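## Task

Get plate E07 into nest N1, plate E01 into N2 and plate E10 into N3, each lying flat within its nest's locators with well A1 at the nest corner labelled A1; every plate must stay put without the robot holding it, and at the end the grippers must be open and moved away.

## Robot and tools

Setup. Two arms, left_arm and right_arm, each with a two-finger parallel gripper, work over one table. Nest OUT sits empty between the arms. In front of them, an arc of nests runs clockwise when seen from above: N1, N2, N3, RD. A fixed bar-code scanner stands next to RD and is always on. Plates are not labelled visibly by ID; to identify one, lay it flat in RD with its well A1 (the plate's clipped corner) at RD's A1 corner, keep the gripper out of the scanner's line of sight, and read the result. The idle arm may be parked out of the way. Loose objects or held plates may occasionally get a brief external tug or shove.

World frame. All reported poses use one shared frame: origin on the tabletop midway between the arms, +z up, +x outward over the table, left_arm on the +y side. The names left and right do not refer to image sides. Printed hand positions can be somewhat wrong, more so far out.

Gripper axes. Fingers point along the gripper's +x and open and close along its y. The reported end_effector_position is the point between the pads, about 2 cm short of the fingertips. The fingers sit off to one side of the wrist flange; with the flange pointing straight down they are horizontal, and wrist roll rotates them around.

execute_actions. Argument actions: a list run in order; an empty list just returns state and images. Each action is an object with any of rows, steps, until.
- rows: 1 to 15 rows, each used for one control step (1/30 s). Every row has exactly 14 numbers, each in [-1, 1], always for both arms: left_arm dx, dy, dz, rx, ry, rz, opening, then right_arm dx, dy, dz, rx, ry, rz, opening.
- dx..rz are an offset, not a pose: the target relative to that gripper's measured pose when the action began, expressed in the gripper's own axes. Each row is taken from that same starting pose, not added to the previous row. For the first action of a call, the start is the last pose reported in this scene. Scale: 1.0 equals 0.6 m of translation or 180 degrees of rotation; rx, ry, rz form one rotation vector. A row of zeros for an arm holds it where it started.
- opening is absolute: +1 fully open (0.150 m), -1 closed (fingers still 0.071 m apart). Full open to closed needs at least about 0.4 s.
- steps: integer 1 to 450, at least the number of rows, default 15. After the last row the arm keeps heading for that row's target and the gripper keeps its command, so allow enough steps for long moves.
- until: stops the action on the first step where all conditions hold, without halting the arms. Only the scanner can be named, with fields code (e.g. "m06", or ["="/"!=", value]) and reads ([comparison, number], comparisons =, !=, <, <=, >, >=). Any unknown name or out-of-range value rejects the whole call before motion.

Motion limits. Each step the commanded pose is clipped to 70 mm and 16 degrees from the measured pose; damped IK then follows, favouring position over orientation. Joints move at up to 3.14 rad/s with 0.16 s to accelerate, all joints of an arm arriving together. Elbows never fully straighten. If an action ends early the arm only drifts a little, so send the remainder next call. Ramp offsets gradually (about 0.01 more per row, roughly 6 mm per step) to avoid shaking a plate loose. Joint ranges (rad): waist and forearm roll and wrist roll ±6.283, shoulder ±2.304, elbow -4.224 to 0.061, wrist pitch ±2.164.

Results. The state line gives, per arm, end_effector_position (m), end_effector_quat_wxyz and velocities (m/s, rad/s). Hand target lines show the pose each arm is currently driving toward. grip_measured is the finger opening on the command scale (last Joint positions entry is the opening in metres); each gripper may be off by about 1 mm. To keep hold of a plate, command at least about 0.04 below grip_measured. Finger force is roughly 20 N per pad, less on some; a fast close can squeeze harder. "pose unreachable" means the clearance check altered or blocked that arm's command; the arm then drops its target and rests until new rows arrive. If an arm is shoved far from its target, both arms drop targets. Joint torques are raw drive outputs with offsets and noise. scanner reports code (current ID in lower case, or no_read; never wrong) and reads (count of changes from no_read to an ID).

Faults to avoid. Load limits (N m): waist 55.2, shoulder 55.2, elbow 46, forearm roll 24.8, wrist pitch 17.4, wrist roll 17.4, including held weight. Reaching one stops the arm, backs the joint off, freezes it 10 s and drops the rest of the call. Holding loads heats motors; MOTOR HOT appears from 65 °C and at 80 °C the arm is braked (OVER-TEMPERATURE FAULT) until cool. Never let the arms collide or press hard on each other, never push things off the table, and avoid drops, slips and slams. The robot keeps its last command while you compose replies.

zoom_image. Arguments camera (cam_high, cam_low, cam_left_wrist, cam_right_wrist) and region [x0, y0, x1, y1] in pixels, origin top-left, at most 504 by 504. All cameras are 504x504; images arrive in that order. Calibration (intrinsics, distortion, T_world_to_cam) is supplied and may be off by a few degrees and millimetres; wrist camera poses follow their arm's joints.

finished_scene. Argument scene: the current scene's number. It ends that scene irreversibly after the last command is held and reports success; the goal must already hold with plates resting unassisted and grippers released and clear. Replying without any tool call also ends everything.

Each tool is called after "Emit:" as name(argument=value, ...) on one line, values as JSON.

## Session

Emit:
execute_actions(actions=[])

Scene clock: 0.00 s.
left_arm: end_effector_position=(+0.4217, +0.5531, +0.3110) grip_measured=+0.99 end_effector_quat_wxyz=(+0.955, -0.046, +0.267, -0.124) end_effector_velocity=(+0.000, +0.000, +0.000) end_effector_angular_velocity=(+0.001, -0.001, +0.001) | right_arm: end_effector_position=(+0.0939, -0.6572, +0.2641) grip_measured=+0.99 end_effector_quat_wxyz=(+0.748, +0.007, +0.014, +0.664) end_effector_velocity=(+0.000, +0.000, +0.000) end_effector_angular_velocity=(+0.002, +0.000, -0.001)
Joint positions: left_arm=[ 0.236  0.071 -0.577  0.187 -1.177  0.515  0.149] | right_arm=[-1.464 -0.167 -0.536 -0.086 -0.365 -2.828  0.149]
Joint velocities: left_arm=[-0.     0.001 -0.    -0.     0.    -0.001  0.   ] | right_arm=[ 0.    -0.     0.     0.    -0.002  0.001  0.   ]
Joint torques (N m, as the arm reports them, + toward a larger angle): no reading
Hand target (left_arm): +0.422, +0.553, +0.311; +0.955, -0.046, +0.267, -0.124
Hand target (right_arm): +0.094, -0.657, +0.264; +0.748, +0.007, +0.014, +0.664
scanner: code=no_read reads=0
camera_calibration (this result's frames):
cam_left_wrist: T_world_to_cam=[[-0.0567106, -0.92683, 0.371175, 0.431773], [-0.993643, 0.0161821, -0.111409, 0.426131], [0.0972503, -0.375133, -0.921855, 0.548945], [0, 0, 0, 1]] pos_world=[0.394523, 0.599212, 0.39326]
cam_right_wrist: T_world_to_cam=[[0.990885, -0.123654, 0.0534414, -0.18628], [-0.0531606, -0.72347, -0.688306, -0.287748], [0.123775, 0.679191, -0.72345, 0.742794], [0, 0, 0, 1]] pos_world=[0.0773463, -0.735711, 0.34927]

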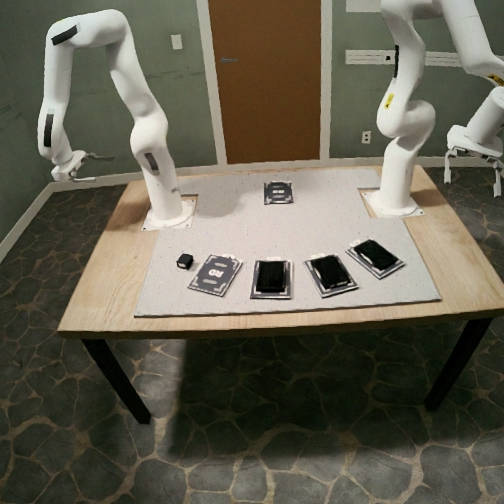

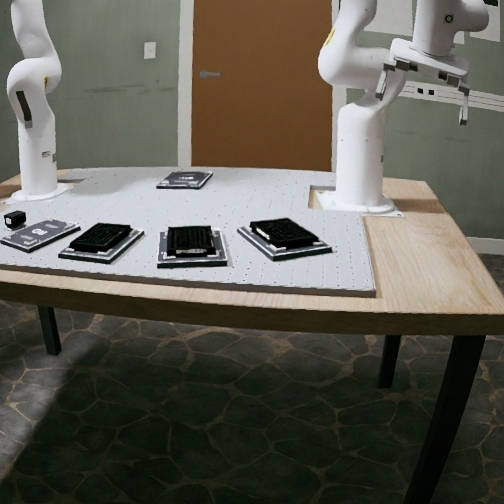

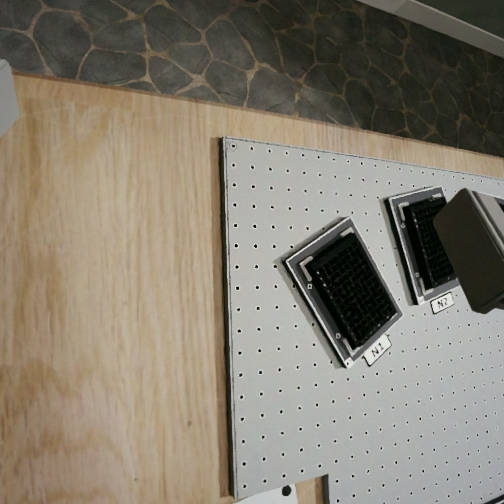

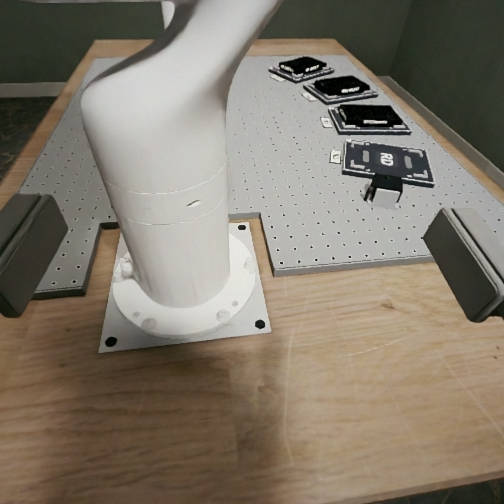

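Emit:
zoom_image(camera="cam_right_wrist", region=[260, 45, 420, 145])

Emit:
zoom_image(camera="cam_low", region=[140, 200, 340, 280])

Region (260, 45, 420, 145) of cam_right_wrist's 504x504 image, scaled by 3.150, with more detail than that image has; it fills the top 315 rows of this view, and the rest is white.

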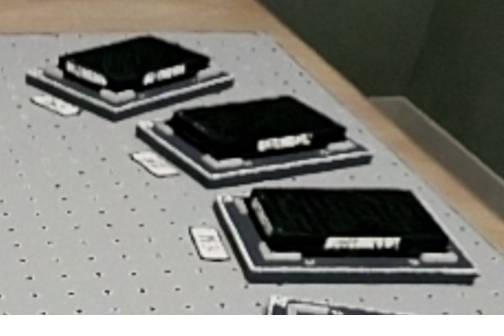

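Region (140, 200, 340, 280) of cam_low's 504x504 image, scaled by 2.520, with more detail than that image has; it fills the top 202 rows of this view, and the rest is white.

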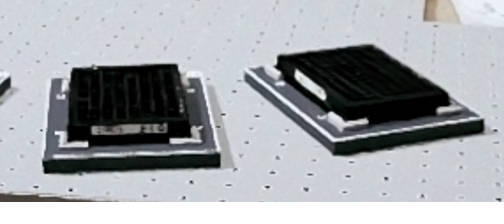

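Emit:
execute_actions(actions=[{"rows":[[0,0,0,0.03,-0.172,0.08,0,0,-0.3,0,-0.005,-0.01,-0.462,0]],"steps":50},{"rows":[[-0.2,-0.5,-0.2,0,0,0.1,0,0.25,0.3,-0.05,0,0,0,0]],"steps":35},{"rows":[[0,0,0,0,0,0,0,-0.15,0.6,-0.1,0,0,0,0]],"steps":40}])

Scene clock: 8.97 s.
left_arm: end_effector_position=(+0.3021, +0.2525, +0.1910) grip_measured=+0.00 end_effector_quat_wxyz=(+0.988, -0.022, +0.011, +0.153) end_effector_velocity=(+0.000, -0.000, +0.000) end_effector_angular_velocity=(-0.001, -0.001, -0.002) | right_arm: end_effector_position=(+0.3314, -0.1393, +0.1699) grip_measured=+0.00 end_effector_quat_wxyz=(+1.000, +0.020, +0.004, +0.003) end_effector_velocity=(-0.000, +0.003, +0.000) end_effector_angular_velocity=(-0.032, +0.013, -0.001)
Joint positions: left_arm=[-1.28  -0.225 -0.322 -0.51  -0.069 -0.939  0.11 ] | right_arm=[ 1.118 -0.399 -0.477  0.497 -0.053  0.622  0.11 ]
Joint velocities: left_arm=[0.    0.001 0.    0.001 0.001 0.001 0.   ] | right_arm=[ 0.006 -0.004 -0.02  -0.495 -0.044  0.502  0.   ]
Joint torques (N m, as the arm reports them, + toward a larger angle): left_arm=[-10.93  15.11 -12.93  -1.21  -0.11  -0.45] | right_arm=[-2.75 23.46 -9.65 -0.4   0.64  0.11]
Hand target (left_arm): +0.302, +0.252, +0.191; +0.988, -0.022, +0.011, +0.153
Hand target (right_arm): +0.331, -0.139, +0.170; +1.000, +0.019, +0.005, +0.003
Off the commanded pose (left_arm): 0.000 m, 0 deg.
Off the commanded pose (right_arm): 0.001 m, 2 deg.
scanner: code=no_read reads=0
camera_calibration (this result's frames):
cam_left_wrist: T_world_to_cam=[[0.304753, -0.901945, 0.305976, 0.0878802], [-0.689984, -0.430528, -0.581866, 0.409704], [0.656542, -0.0337933, -0.753532, 0.0499663], [0, 0, 0, 1]] pos_world=[0.223102, 0.25734, 0.249154]
cam_right_wrist: T_world_to_cam=[[0.000326103, -0.999113, 0.0421076, -0.144339], [-0.721926, -0.0293725, -0.691347, 0.353561], [0.691971, -0.0301731, -0.721295, 0.00604221], [0, 0, 0, 1]] pos_world=[0.251111, -0.133643, 0.25487]

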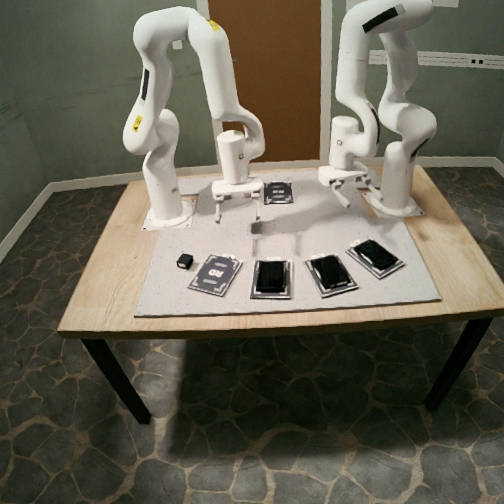

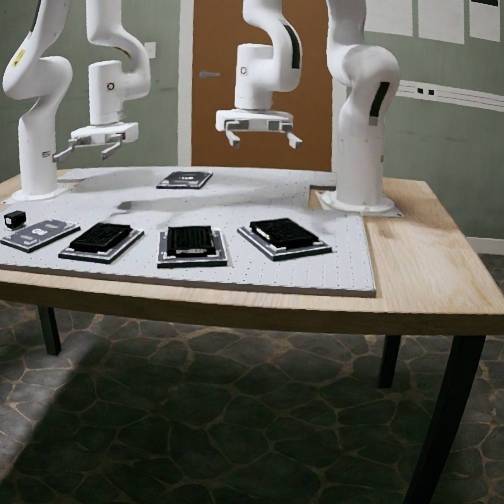

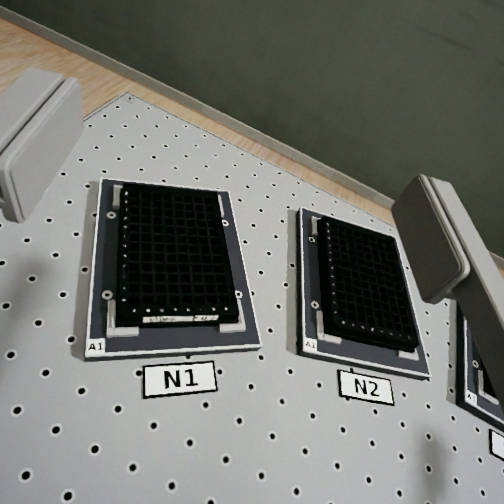

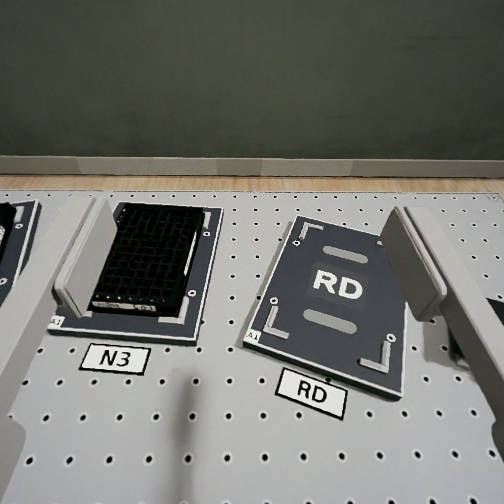

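Emit:
zoom_image(camera="cam_left_wrist", region=[90, 270, 260, 360])

Emit:
zoom_image(camera="cam_right_wrist", region=[60, 260, 220, 350])

Region (90, 270, 260, 360) of cam_left_wrist's 504x504 image, scaled by 2.965, with more detail than that image has; it fills the top 267 rows of this view, and the rest is white.

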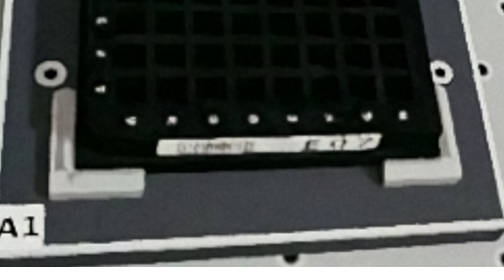

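Region (60, 260, 220, 350) of cam_right_wrist's 504x504 image, scaled by 3.150, with more detail than that image has; it fills the top 284 rows of this view, and the rest is white.

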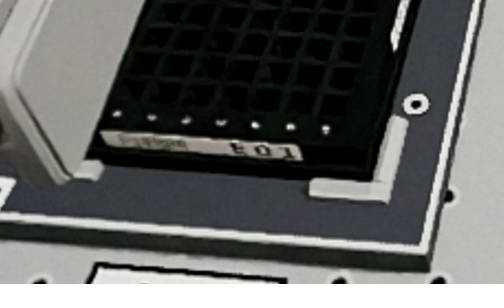

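Emit:
execute_actions(actions=[{"rows":[[0.25,0.35,-0.1,0.014,-0.007,0,-0.1,0.206,0.154,-0.13,-0.0125,-0.003,-0.03,-0.1]],"steps":45},{"rows":[[0,0,0,0,0,0,-0.1,0,0,-0.08,0,0,0,-0.1]],"steps":22}])

Scene clock: 18.10 s.
left_arm: end_effector_position=(+0.3806, +0.4955, +0.1187) grip_measured=-0.10 end_effector_quat_wxyz=(+0.988, +0.002, +0.003, +0.153) end_effector_velocity=(-0.000, +0.000, -0.000) end_effector_angular_velocity=(-0.000, +0.000, +0.001) | right_arm: end_effector_position=(+0.4534, -0.0428, +0.0466) grip_measured=-0.10 end_effector_quat_wxyz=(+0.999, +0.000, +0.001, -0.044) end_effector_velocity=(+0.000, -0.000, -0.000) end_effector_angular_velocity=(+0.001, -0.001, -0.001)
Joint positions: left_arm=[-0.223 -0.478 -0.171 -0.006  0.3   -0.383  0.107] | right_arm=[ 0.997 -0.924 -1.005  0.018 -0.08   1.073  0.107]
Joint velocities: left_arm=[ 0.    -0.    -0.     0.    -0.    -0.002 -0.   ] | right_arm=[-0.    -0.001 -0.001  0.001  0.002 -0.     0.   ]
Joint torques (N m, as the arm reports them, + toward a larger angle): left_arm=[-8.58 17.61 -5.23 -1.1  -0.12 -0.31] | right_arm=[ -2.72  42.31 -10.03  -0.14   0.63   0.1 ]
Hand target (left_arm): +0.381, +0.496, +0.119; +0.988, +0.002, +0.003, +0.153
Hand target (right_arm): +0.453, -0.043, +0.047; +0.999, +0.000, +0.001, -0.044
Off the commanded pose (left_arm): 0.000 m, 0 deg.
Off the commanded pose (right_arm): 0.000 m, 0 deg.
scanner: code=no_read reads=0
camera_calibration (this result's frames):
cam_left_wrist: T_world_to_cam=[[0.302019, -0.916168, 0.263479, 0.318471], [-0.684873, -0.400781, -0.608542, 0.512809], [0.663124, 0.00334125, -0.748502, -0.0693655], [0, 0, 0, 1]] pos_world=[0.301023, 0.497528, 0.176235]
cam_right_wrist: T_world_to_cam=[[-0.0939053, -0.992254, 0.0813265, -0.00159679], [-0.718882, 0.0110671, -0.695044, 0.359812], [0.68876, -0.123732, -0.714353, -0.167332], [0, 0, 0, 1]] pos_world=[0.373763, -0.0262709, 0.130681]

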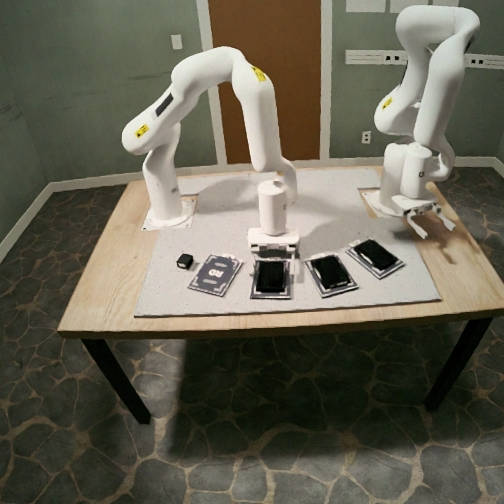

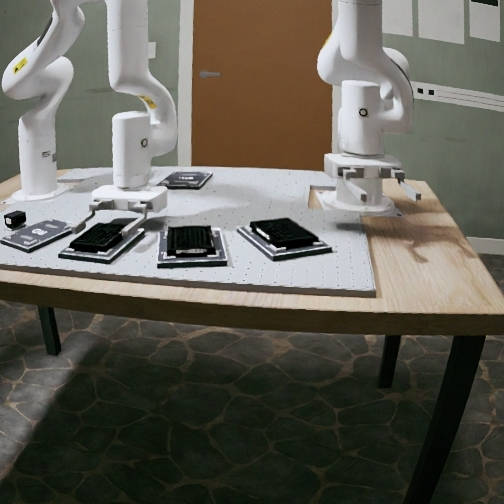

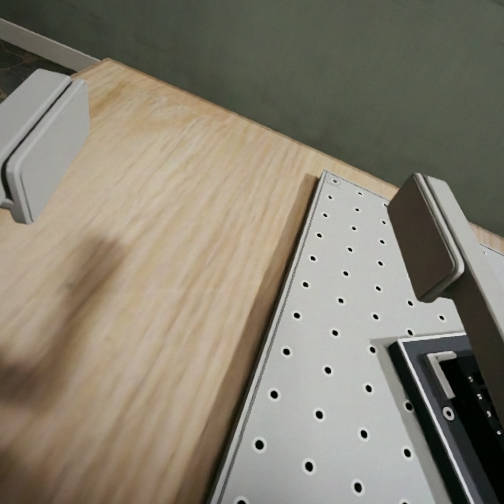

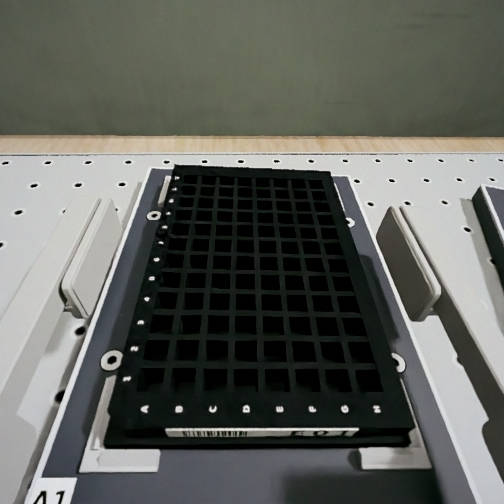

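Emit:
execute_actions(actions=[{"rows":[[0,0,0,0,0,0,-0.1,0.02,0,-0.015,0,0,0,-0.5]],"steps":20}])

Scene clock: 20.20 s.
left_arm: end_effector_position=(+0.3806, +0.4955, +0.1187) grip_measured=-0.10 end_effector_quat_wxyz=(+0.988, +0.002, +0.003, +0.153) end_effector_velocity=(-0.000, +0.000, -0.000) end_effector_angular_velocity=(+0.000, +0.002, +0.001) | right_arm: end_effector_position=(+0.4654, -0.0439, +0.0376) grip_measured=-0.50 end_effector_quat_wxyz=(+0.999, +0.000, +0.001, -0.044) end_effector_velocity=(+0.001, +0.002, +0.001) end_effector_angular_velocity=(+0.003, -0.002, +0.002)
Joint positions: left_arm=[-0.223 -0.478 -0.171 -0.006  0.3   -0.383  0.107] | right_arm=[ 0.976 -0.952 -1.031  0.018 -0.079  1.052  0.091]
Joint velocities: left_arm=[-0.    -0.001  0.    -0.    -0.001 -0.001  0.   ] | right_arm=[-0.    -0.    -0.003  0.002  0.002 -0.003 -0.   ]
Joint torques (N m, as the arm reports them, + toward a larger angle): left_arm=[-10.08  16.55  -5.51  -1.14  -0.14  -0.38] | right_arm=[ -2.91  43.18 -10.01   0.     0.58   0.03]
Hand target (left_arm): +0.381, +0.496, +0.119; +0.988, +0.002, +0.003, +0.153
Hand target (right_arm): +0.465, -0.044, +0.038; +0.999, +0.000, +0.001, -0.044
Off the commanded pose (left_arm): 0.000 m, 0 deg.
Off the commanded pose (right_arm): 0.000 m, 0 deg.
scanner: code=no_read reads=0
camera_calibration (this result's frames):
cam_left_wrist: T_world_to_cam=[[0.302019, -0.916168, 0.263479, 0.318471], [-0.684873, -0.400781, -0.608542, 0.512809], [0.663124, 0.00334121, -0.748502, -0.0693655], [0, 0, 0, 1]] pos_world=[0.301023, 0.497528, 0.176235]
cam_right_wrist: T_world_to_cam=[[-0.0938806, -0.992256, 0.0813252, -0.000770246], [-0.718863, 0.0110465, -0.695064, 0.362133], [0.688784, -0.123715, -0.714333, -0.18211], [0, 0, 0, 1]] pos_world=[0.385686, -0.0272942, 0.121681]

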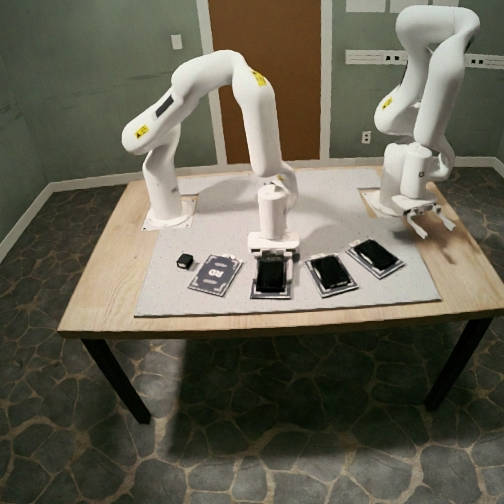

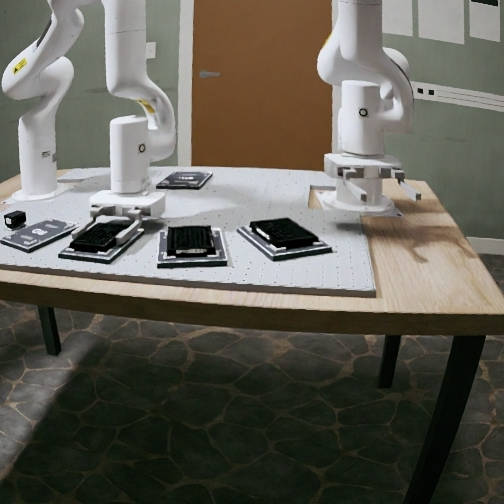

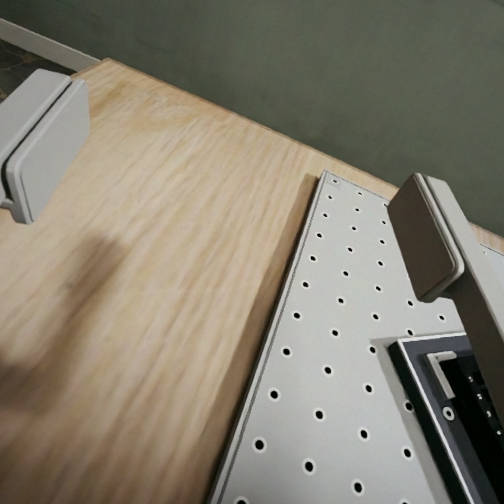

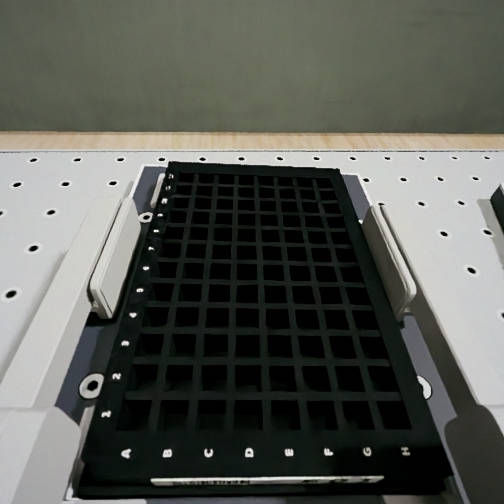

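Emit:
execute_actions(actions=[{"rows":[[0,0,0,0,0,0,-0.1,0,0,0.07,0,0,0,-0.2]],"steps":14},{"rows":[[0,0,0,0,0,0,-0.1,-0.04,0.293,0,0,0,0.1,-0.2]],"steps":30},{"rows":[[0,0,0,0,0,0,-0.1,0,0,-0.069,0,0,0,-0.2]],"steps":22}])

Scene clock: 24.97 s.
left_arm: end_effector_position=(+0.3806, +0.4955, +0.1187) grip_measured=-0.10 end_effector_quat_wxyz=(+0.988, +0.002, +0.003, +0.153) end_effector_velocity=(-0.000, -0.000, -0.000) end_effector_angular_velocity=(+0.000, +0.001, -0.001) | right_arm: end_effector_position=(+0.4566, +0.1331, +0.0377) grip_measured=-0.20 end_effector_quat_wxyz=(+0.994, +0.000, +0.001, +0.113) end_effector_velocity=(+0.000, +0.000, -0.001) end_effector_angular_velocity=(+0.001, -0.000, -0.000)
Joint positions: left_arm=[-0.223 -0.478 -0.171 -0.006  0.3   -0.383  0.107] | right_arm=[ 1.102 -1.093 -1.382  0.006 -0.289  0.877  0.103]
Joint velocities: left_arm=[-0.    -0.001  0.     0.    -0.     0.001  0.   ] | right_arm=[-0.    -0.002 -0.001  0.     0.001  0.     0.   ]
Joint torques (N m, as the arm reports them, + toward a larger angle): left_arm=[-11.22  16.57  -6.11  -0.9   -0.24  -0.38] | right_arm=[ -3.02  51.41 -13.26   0.04   0.6    0.1 ]
Hand target (left_arm): +0.381, +0.496, +0.119; +0.988, +0.002, +0.003, +0.153
Hand target (right_arm): +0.457, +0.133, +0.038; +0.994, +0.000, +0.001, +0.113
Off the commanded pose (left_arm): 0.000 m, 0 deg.
Off the commanded pose (right_arm): 0.000 m, 0 deg.
scanner: code=no_read reads=0
camera_calibration (this result's frames):
cam_left_wrist: T_world_to_cam=[[0.302019, -0.916168, 0.263479, 0.318471], [-0.684873, -0.400781, -0.608542, 0.512809], [0.663124, 0.00334111, -0.748502, -0.0693655], [0, 0, 0, 1]] pos_world=[0.301023, 0.497528, 0.176235]
cam_right_wrist: T_world_to_cam=[[0.217385, -0.972684, 0.0814211, 0.0292262], [-0.687422, -0.211783, -0.694694, 0.369229], [0.692961, 0.0950455, -0.714683, -0.185132], [0, 0, 0, 1]] pos_world=[0.375752, 0.12422, 0.121811]

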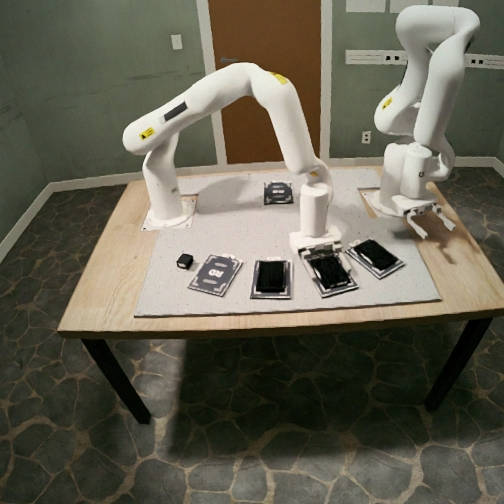

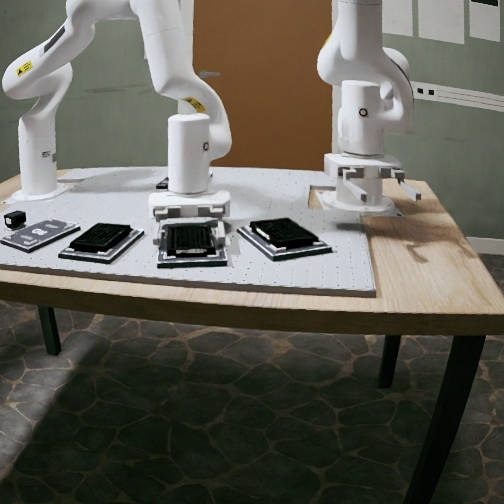

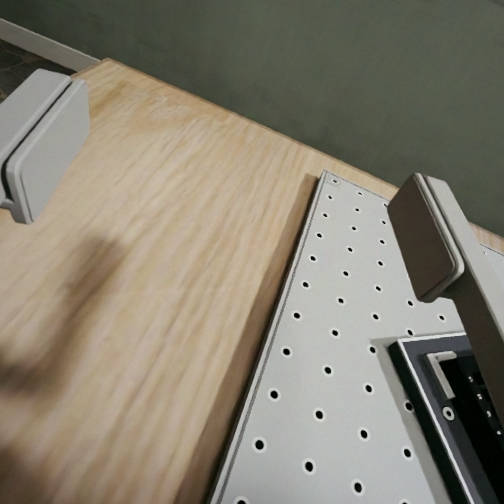

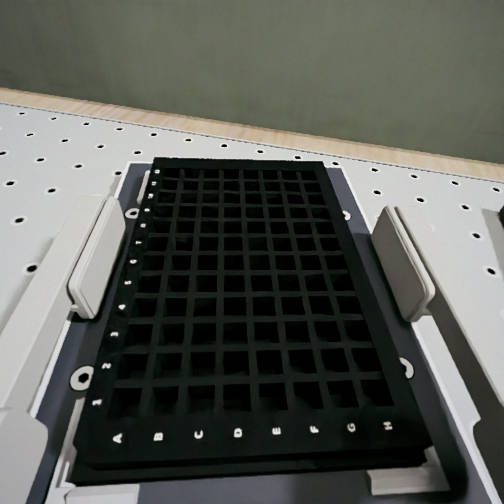

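Emit:
execute_actions(actions=[{"rows":[[0,0,0,0,0,0,-0.1,0,0.0065,0,0,0,0.013,-0.2]],"steps":10},{"rows":[[0,0,0,0,0,0,-0.1,0,0,0,0,0,0,-0.5]],"steps":9}])

Scene clock: 27.47 s.
left_arm: end_effector_position=(+0.3806, +0.4955, +0.1187) grip_measured=-0.10 end_effector_quat_wxyz=(+0.988, +0.002, +0.003, +0.153) end_effector_velocity=(+0.000, +0.000, +0.000) end_effector_angular_velocity=(+0.000, -0.001, +0.000) | right_arm: end_effector_position=(+0.4557, +0.1369, +0.0377) grip_measured=-0.50 end_effector_quat_wxyz=(+0.991, +0.000, +0.001, +0.133) end_effector_velocity=(+0.000, +0.001, +0.001) end_effector_angular_velocity=(+0.002, -0.001, +0.001)
Joint positions: left_arm=[-0.223 -0.478 -0.171 -0.006  0.3   -0.383  0.107] | right_arm=[ 1.1   -1.091 -1.376  0.006 -0.286  0.834  0.091]
Joint velocities: left_arm=[-0.     0.001  0.    -0.     0.001  0.     0.   ] | right_arm=[ 0.001 -0.    -0.002 -0.     0.001 -0.    -0.   ]
Joint torques (N m, as the arm reports them, + toward a larger angle): left_arm=[-9.74 15.67 -5.52 -0.49 -0.25 -0.5 ] | right_arm=[ -2.68  52.13 -13.23   0.04   0.64   0.07]
Hand target (left_arm): +0.381, +0.496, +0.119; +0.988, +0.002, +0.003, +0.153
Hand target (right_arm): +0.456, +0.137, +0.038; +0.991, +0.000, +0.001, +0.133
Off the commanded pose (left_arm): 0.000 m, 0 deg.
Off the commanded pose (right_arm): 0.000 m, 0 deg.
scanner: code=no_read reads=0
camera_calibration (this result's frames):
cam_left_wrist: T_world_to_cam=[[0.302019, -0.916168, 0.263479, 0.318471], [-0.684873, -0.400781, -0.608542, 0.512809], [0.663124, 0.00334124, -0.748502, -0.0693654], [0, 0, 0, 1]] pos_world=[0.301023, 0.497528, 0.176235]
cam_right_wrist: T_world_to_cam=[[0.256624, -0.963079, 0.0813853, 0.0138964], [-0.67821, -0.239429, -0.69477, 0.369033], [0.688604, 0.123098, -0.714612, -0.186737], [0, 0, 0, 1]] pos_world=[0.375304, 0.124728, 0.121818]

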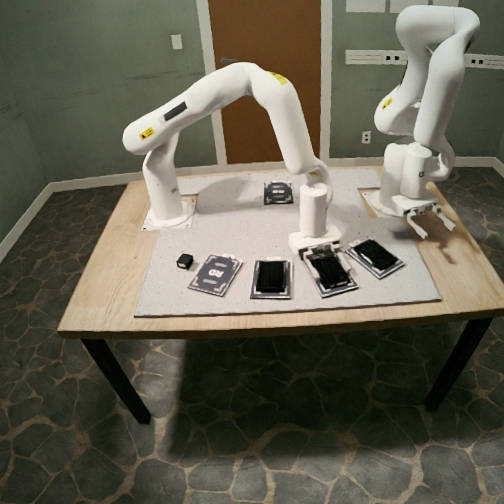

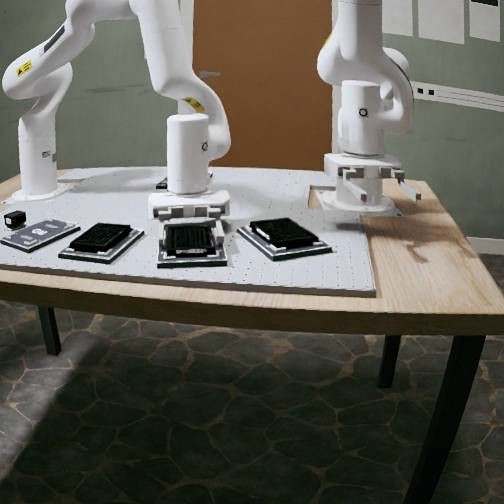

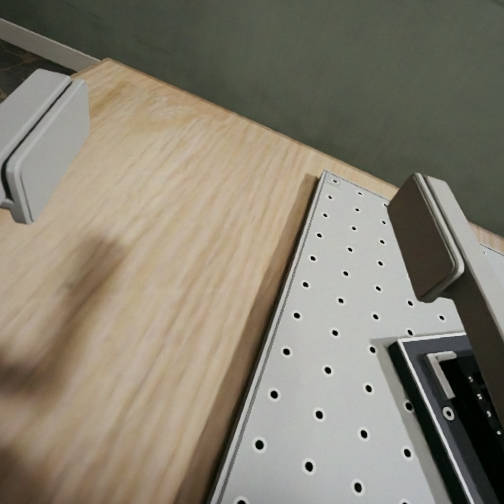

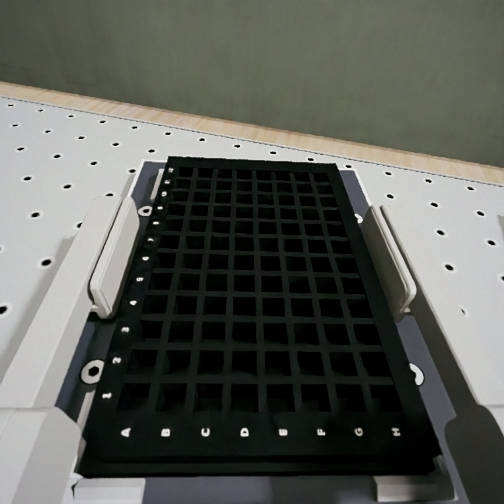

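Emit:
execute_actions(actions=[{"rows":[[0,0,0,0,0,0,-0.1,0,-0.001,0,0,0,0,-0.55],[0,0,0,0,0,0,-0.1,0,-0.001,0,0,0,0,-0.6],[0,0,0,0,0,0,-0.1,0,-0.001,0,0,0,0,-0.64],[0,0,0,0,0,0,-0.1,0,-0.001,0,0,0,0,-0.68],[0,0,0,0,0,0,-0.1,0,-0.001,0,0,0,0,-0.74],[0,0,0,0,0,0,-0.1,0,-0.001,0,0,0,0,-0.85]],"steps":16},{"rows":[[0,0,0,0,0,0,-0.1,0,0,0.002,0,0,0,-0.85],[0,0,0,0,0,0,-0.1,0,0,0.004,0,0,0,-0.85],[0,0,0,0,0,0,-0.1,0,0,0.006,0,0,0,-0.85],[0,0,0,0,0,0,-0.1,0,0,0.008,0,0,0,-0.85],[0,0,0,0,0,0,-0.1,0,0,0.01,0,0,0,-0.85],[0,0,0,0,0,0,-0.1,0,0,0.013,0,0,0,-0.85],[0,0,0,0,0,0,-0.1,0,0,0.017,0,0,0,-0.85],[0,0,0,0,0,0,-0.1,0,0,0.023,0,0,0,-0.85],[0,0,0,0,0,0,-0.1,0,0,0.031,0,0,0,-0.85],[0,0,0,0,0,0,-0.1,0,0,0.041,0,0,0,-0.85],[0,0,0,0,0,0,-0.1,0,0,0.055,0,0,0,-0.85],[0,0,0,0,0,0,-0.1,0,0,0.07,0,0,0,-0.85],[0,0,0,0,0,0,-0.1,0,0,0.09,0,0,0,-0.85]],"steps":20},{"rows":[[0,0,0,0,0,0,-0.1,0,-0.015,0,0,0,0,-0.85],[0,0,0,0,0,0,-0.1,-0.01,-0.04,0,0,0,-0.01,-0.85],[0,0,0,0,0,0,-0.1,-0.02,-0.07,0,0,0,-0.02,-0.85],[0,0,0,0,0,0,-0.1,-0.2,-1,0.05,0,0,-0.11,-0.85]],"steps":60},{"rows":[[-0.14,-0.902,-0.05,0,-0.002,-0.123,-0.1,0,0,0,0,0,0,-0.85]],"steps":60}])

Scene clock: 39.33 s.
left_arm: end_effector_position=(+0.4644, -0.0460, +0.0871) grip_measured=-0.10 end_effector_quat_wxyz=(+0.999, +0.001, +0.000, -0.040) end_effector_velocity=(+0.000, +0.000, -0.000) end_effector_angular_velocity=(+0.000, -0.000, +0.002) | right_arm: end_effector_position=(+0.4996, -0.4727, +0.1207) grip_measured=-0.66 end_effector_quat_wxyz=(+0.999, +0.005, +0.000, -0.040) end_effector_velocity=(-0.001, +0.000, -0.000) end_effector_angular_velocity=(+0.000, +0.001, +0.000)
Joint positions: left_arm=[-1.217 -0.927 -1.193  0.002 -0.269 -0.999  0.107] | right_arm=[-0.054 -0.542 -0.452 -0.111  0.09   0.142  0.085]
Joint velocities: left_arm=[-0.    -0.001 -0.     0.001 -0.    -0.002 -0.   ] | right_arm=[ 0.     0.     0.001 -0.001  0.     0.     0.   ]
Joint torques (N m, as the arm reports them, + toward a larger angle): left_arm=[ -9.28  34.56 -17.27   0.06  -0.16  -0.39] | right_arm=[-2.7  24.83 -7.54 -0.35  0.68  0.07]
Hand target (left_arm): +0.464, -0.046, +0.087; +0.999, +0.001, +0.000, -0.040
Hand target (right_arm): +0.500, -0.473, +0.121; +0.999, +0.005, +0.000, -0.040
Off the commanded pose (left_arm): 0.001 m, 0 deg.
Off the commanded pose (right_arm): 0.000 m, 0 deg.
scanner: code=no_read reads=0
camera_calibration (this result's frames):
cam_left_wrist: T_world_to_cam=[[-0.0666553, -0.96184, 0.265368, -0.0256761], [-0.782803, -0.114502, -0.611644, 0.392876], [0.618689, -0.2485, -0.745299, -0.13802], [0, 0, 0, 1]] pos_world=[0.391224, -0.0140091, 0.144248]
cam_right_wrist: T_world_to_cam=[[-0.0853083, -0.993732, 0.0722488, -0.433689], [-0.718322, 0.0110905, -0.695622, 0.449077], [0.690461, -0.11124, -0.714766, -0.194279], [0, 0, 0, 1]] pos_world=[0.419727, -0.457562, 0.204858]

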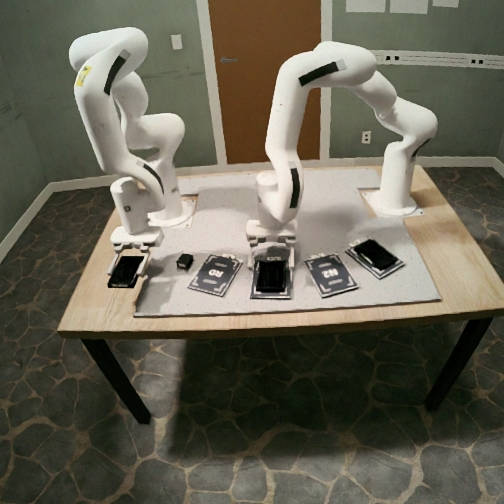

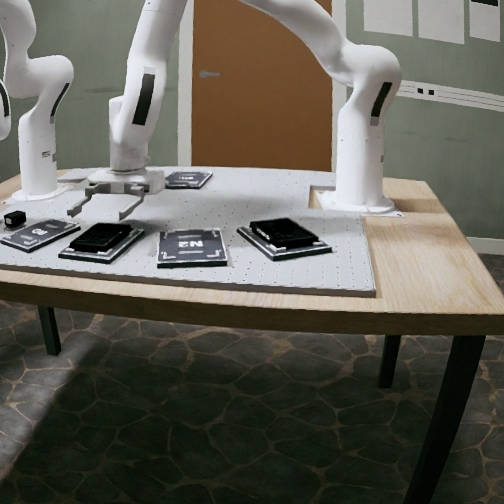

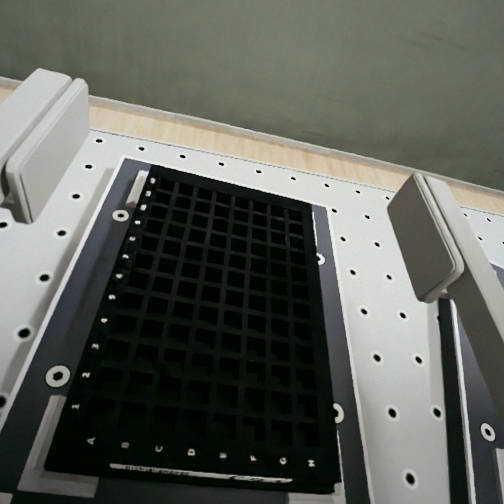

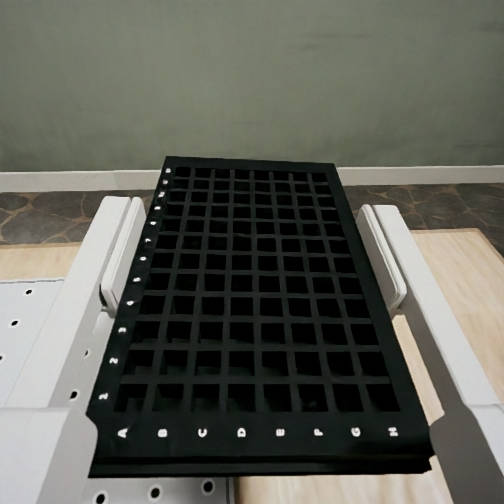

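Emit:
execute_actions(actions=[{"rows":[[0,0,-0.081,0,0,0,-0.15,0,0,0,-0.003,0,0,-0.85]],"steps":24},{"rows":[[0,0,0,0,0,0,-0.42,0,0,0,0,0,0,-0.85]],"steps":9}])

Scene clock: 43.10 s.
left_arm: end_effector_position=(+0.4643, -0.0459, +0.0385) grip_measured=-0.42 end_effector_quat_wxyz=(+0.999, +0.001, +0.000, -0.040) end_effector_velocity=(-0.000, +0.000, -0.000) end_effector_angular_velocity=(+0.000, +0.000, +0.001) | right_arm: end_effector_position=(+0.4996, -0.4727, +0.1207) grip_measured=-0.66 end_effector_quat_wxyz=(+0.999, +0.000, +0.001, -0.039) end_effector_velocity=(+0.000, -0.000, -0.000) end_effector_angular_velocity=(+0.000, +0.001, -0.001)
Joint positions: left_arm=[-1.217 -1.031 -1.238  0.002 -0.208 -0.999  0.094] | right_arm=[-0.05  -0.542 -0.452 -0.005  0.089  0.041  0.085]
Joint velocities: left_arm=[-0.    -0.    -0.     0.    -0.    -0.001  0.   ] | right_arm=[ 0.     0.    -0.    -0.    -0.002  0.001  0.   ]
Joint torques (N m, as the arm reports them, + toward a larger angle): left_arm=[-10.14  34.81 -16.28  -0.28  -0.27  -0.4 ] | right_arm=[-2.78 24.98 -7.72 -0.2   0.71  0.04]
Hand target (left_arm): +0.464, -0.046, +0.038; +0.999, +0.001, +0.000, -0.040
Hand target (right_arm): +0.500, -0.473, +0.121; +0.999, +0.000, +0.001, -0.039
Off the commanded pose (left_arm): 0.000 m, 0 deg.
Off the commanded pose (right_arm): 0.000 m, 0 deg.
scanner: code=no_read reads=0
camera_calibration (this result's frames):
cam_left_wrist: T_world_to_cam=[[-0.0666673, -0.961797, 0.265521, -0.0127382], [-0.782845, -0.114574, -0.611578, 0.363154], [0.618636, -0.248634, -0.745299, -0.174137], [0, 0, 0, 1]] pos_world=[0.391171, -0.0139401, 0.0956948]
cam_right_wrist: T_world_to_cam=[[-0.0851839, -0.993012, 0.0816791, -0.434556], [-0.718839, 0.00448463, -0.695162, 0.446157], [0.689938, -0.117931, -0.714198, -0.197248], [0, 0, 0, 1]] pos_world=[0.419787, -0.456781, 0.204772]

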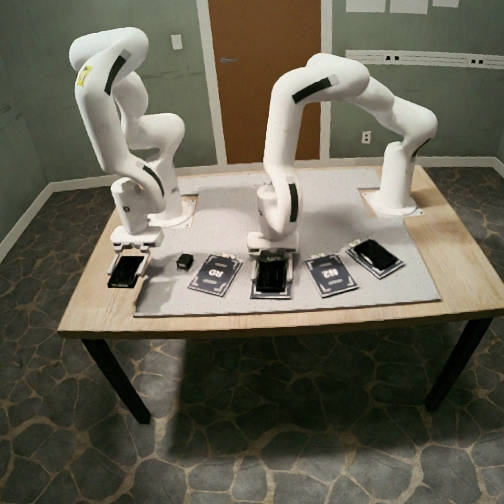

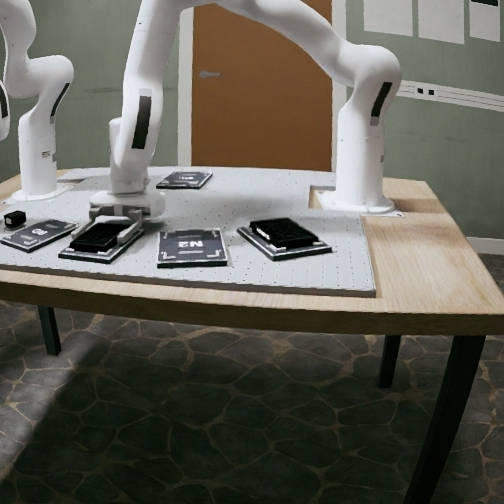

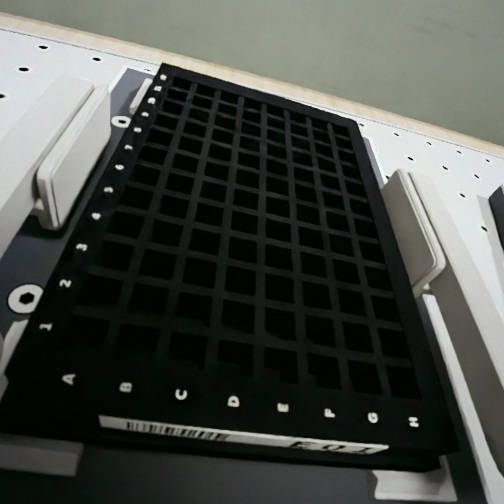

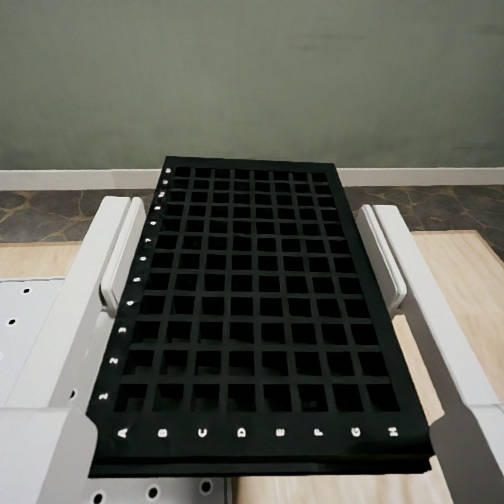

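Emit:
execute_actions(actions=[{"rows":[[0,-0.0037,0,0,0,0,-0.45,0,0,0,0,0,0,-0.85]],"steps":10},{"rows":[[0,0,0,0,0,0,-0.52,0,0,0,0,0,0,-0.85],[0,0,0,0,0,0,-0.57,0,0,0,0,0,0,-0.85],[0,0,0,0,0,0,-0.62,0,0,0,0,0,0,-0.85],[0,0,0,0,0,0,-0.67,0,0,0,0,0,0,-0.85],[0,0,0,0,0,0,-0.74,0,0,0,0,0,0,-0.85],[0,0,0,0,0,0,-0.85,0,0,0,0,0,0,-0.85]],"steps":16},{"rows":[[0,0,0.002,0,0,0,-0.85,0,0,0,0,0,0,-0.85],[0,0,0.004,0,0,0,-0.85,0,0,0,0,0,0,-0.85],[0,0,0.006,0,0,0,-0.85,0,0,0,0,0,0,-0.85],[0,0,0.008,0,0,0,-0.85,0,0,0,0,0,0,-0.85],[0,0,0.01,0,0,0,-0.85,0,0,0,0,0,0,-0.85],[0,0,0.013,0,0,0,-0.85,0,0,0,0,0,0,-0.85],[0,0,0.017,0,0,0,-0.85,0,0,0,0,0,0,-0.85],[0,0,0.023,0,0,0,-0.85,0,0,0,0,0,0,-0.85],[0,0,0.03,0,0,0,-0.85,0,0,0,0,0,0,-0.85],[0,0,0.04,0,0,0,-0.85,0,0,0,0,0,0,-0.85]],"steps":18},{"rows":[[0,0.015,0,0,0,0,-0.85,0,0,0,0,0,0,-0.85],[0,0.04,0,0,0,0.01,-0.85,0,0,0,0,0,0,-0.85],[-0.01,0.07,0,0,0,0.02,-0.85,0,0,0,0,0,0,-0.85],[-0.033,0.305,0,0,0,0.11,-0.85,0,0,0,0,0,0,-0.85]],"steps":35},{"rows":[[0,0,-0.008,0,0,0,-0.85,0,0,0,0,0,0,-0.85],[0,0,-0.016,0,0,0,-0.85,0,0,0,0,0,0,-0.85],[0,0,-0.025,0,0,0,-0.85,0,0,0,0,0,0,-0.85]],"steps":12}])

Emit:
zoom_image(camera="cam_low", region=[140, 200, 250, 280])

Emit:
zoom_image(camera="cam_high", region=[295, 235, 375, 305])

Scene clock: 52.67 s.
left_arm: end_effector_position=(+0.4586, +0.1361, +0.0478) grip_measured=-0.66 end_effector_quat_wxyz=(+0.991, +0.001, +0.001, +0.133) end_effector_velocity=(+0.001, -0.001, +0.001) end_effector_angular_velocity=(-0.002, -0.001, -0.002) | right_arm: end_effector_position=(+0.4996, -0.4727, +0.1207) grip_measured=-0.66 end_effector_quat_wxyz=(+0.999, +0.000, +0.001, -0.039) end_effector_velocity=(+0.000, -0.000, +0.000) end_effector_angular_velocity=(+0.000, -0.001, -0.002)
Joint positions: left_arm=[-1.082 -0.884 -0.897 -0.001 -0.016 -1.208  0.085] | right_arm=[-0.05  -0.542 -0.452 -0.005  0.089  0.041  0.085]
Joint velocities: left_arm=[ 0.     0.001 -0.001 -0.002  0.001  0.004 -0.   ] | right_arm=[-0.     0.     0.    -0.     0.001  0.002  0.   ]
Joint torques (N m, as the arm reports them, + toward a larger angle): left_arm=[ -9.52  30.31 -11.79  -0.32  -0.04  -0.48] | right_arm=[-3.01 24.48 -7.52 -0.28  0.69  0.07]
Hand target (left_arm): +0.459, +0.136, +0.048; +0.991, +0.001, +0.001, +0.133
Hand target (right_arm): +0.500, -0.473, +0.121; +0.999, +0.000, +0.001, -0.039
Off the commanded pose (left_arm): 0.000 m, 0 deg.
Off the commanded pose (right_arm): 0.000 m, 0 deg.
scanner: code=no_read reads=0
camera_calibration (this result's frames):
cam_left_wrist: T_world_to_cam=[[0.263739, -0.927442, 0.265129, 0.00331152], [-0.697636, -0.373217, -0.611566, 0.381361], [0.666142, -0.02367, -0.745449, -0.170833], [0, 0, 0, 1]] pos_world=[0.378977, 0.141358, 0.105002]
cam_right_wrist: T_world_to_cam=[[-0.0851841, -0.993012, 0.0816791, -0.434556], [-0.718839, 0.00448478, -0.695162, 0.446157], [0.689938, -0.117931, -0.714198, -0.197248], [0, 0, 0, 1]] pos_world=[0.419787, -0.456781, 0.204772]

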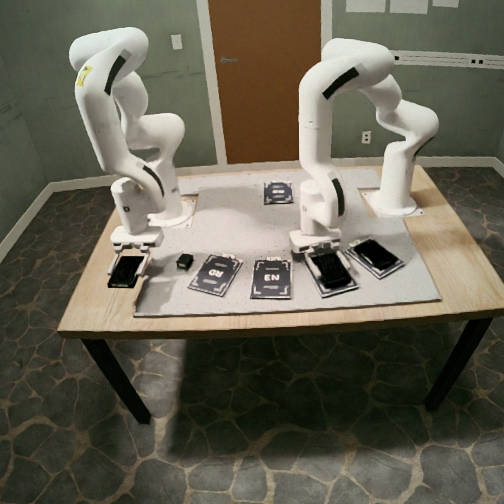

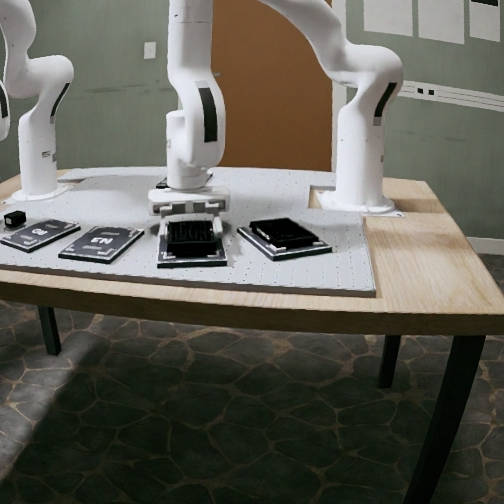

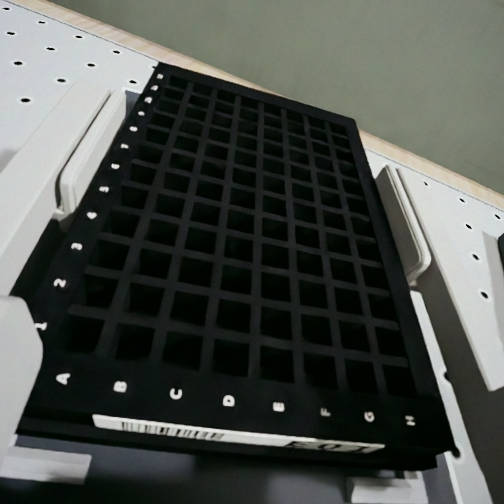

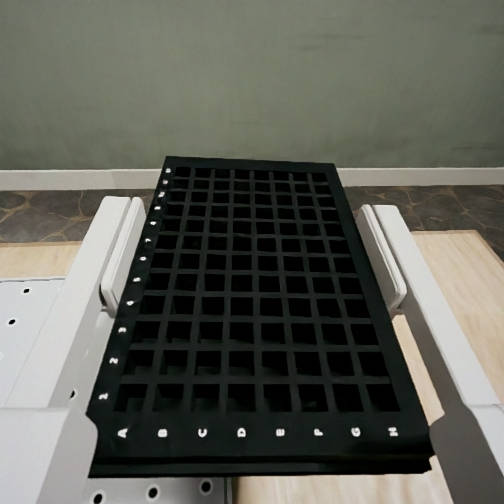

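Region (140, 200, 250, 280) of cam_low's 504x504 image, scaled by 4.582, with more detail than that image has; it fills the top 367 rows of this view, and the rest is white.

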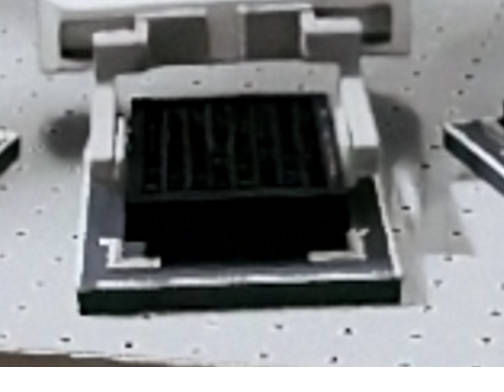

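Region (295, 235, 375, 305) of cam_high's 504x504 image, scaled by 6.300, with more detail than that image has; it fills the top 441 rows of this view, and the rest is white.

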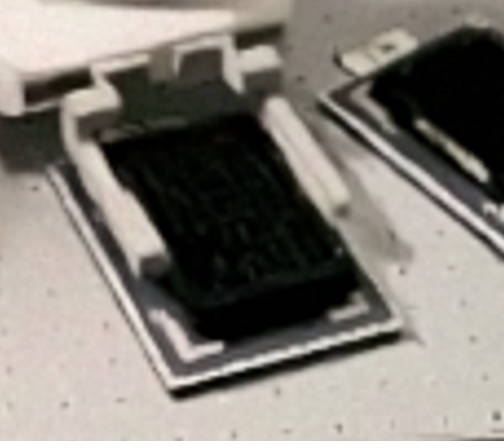

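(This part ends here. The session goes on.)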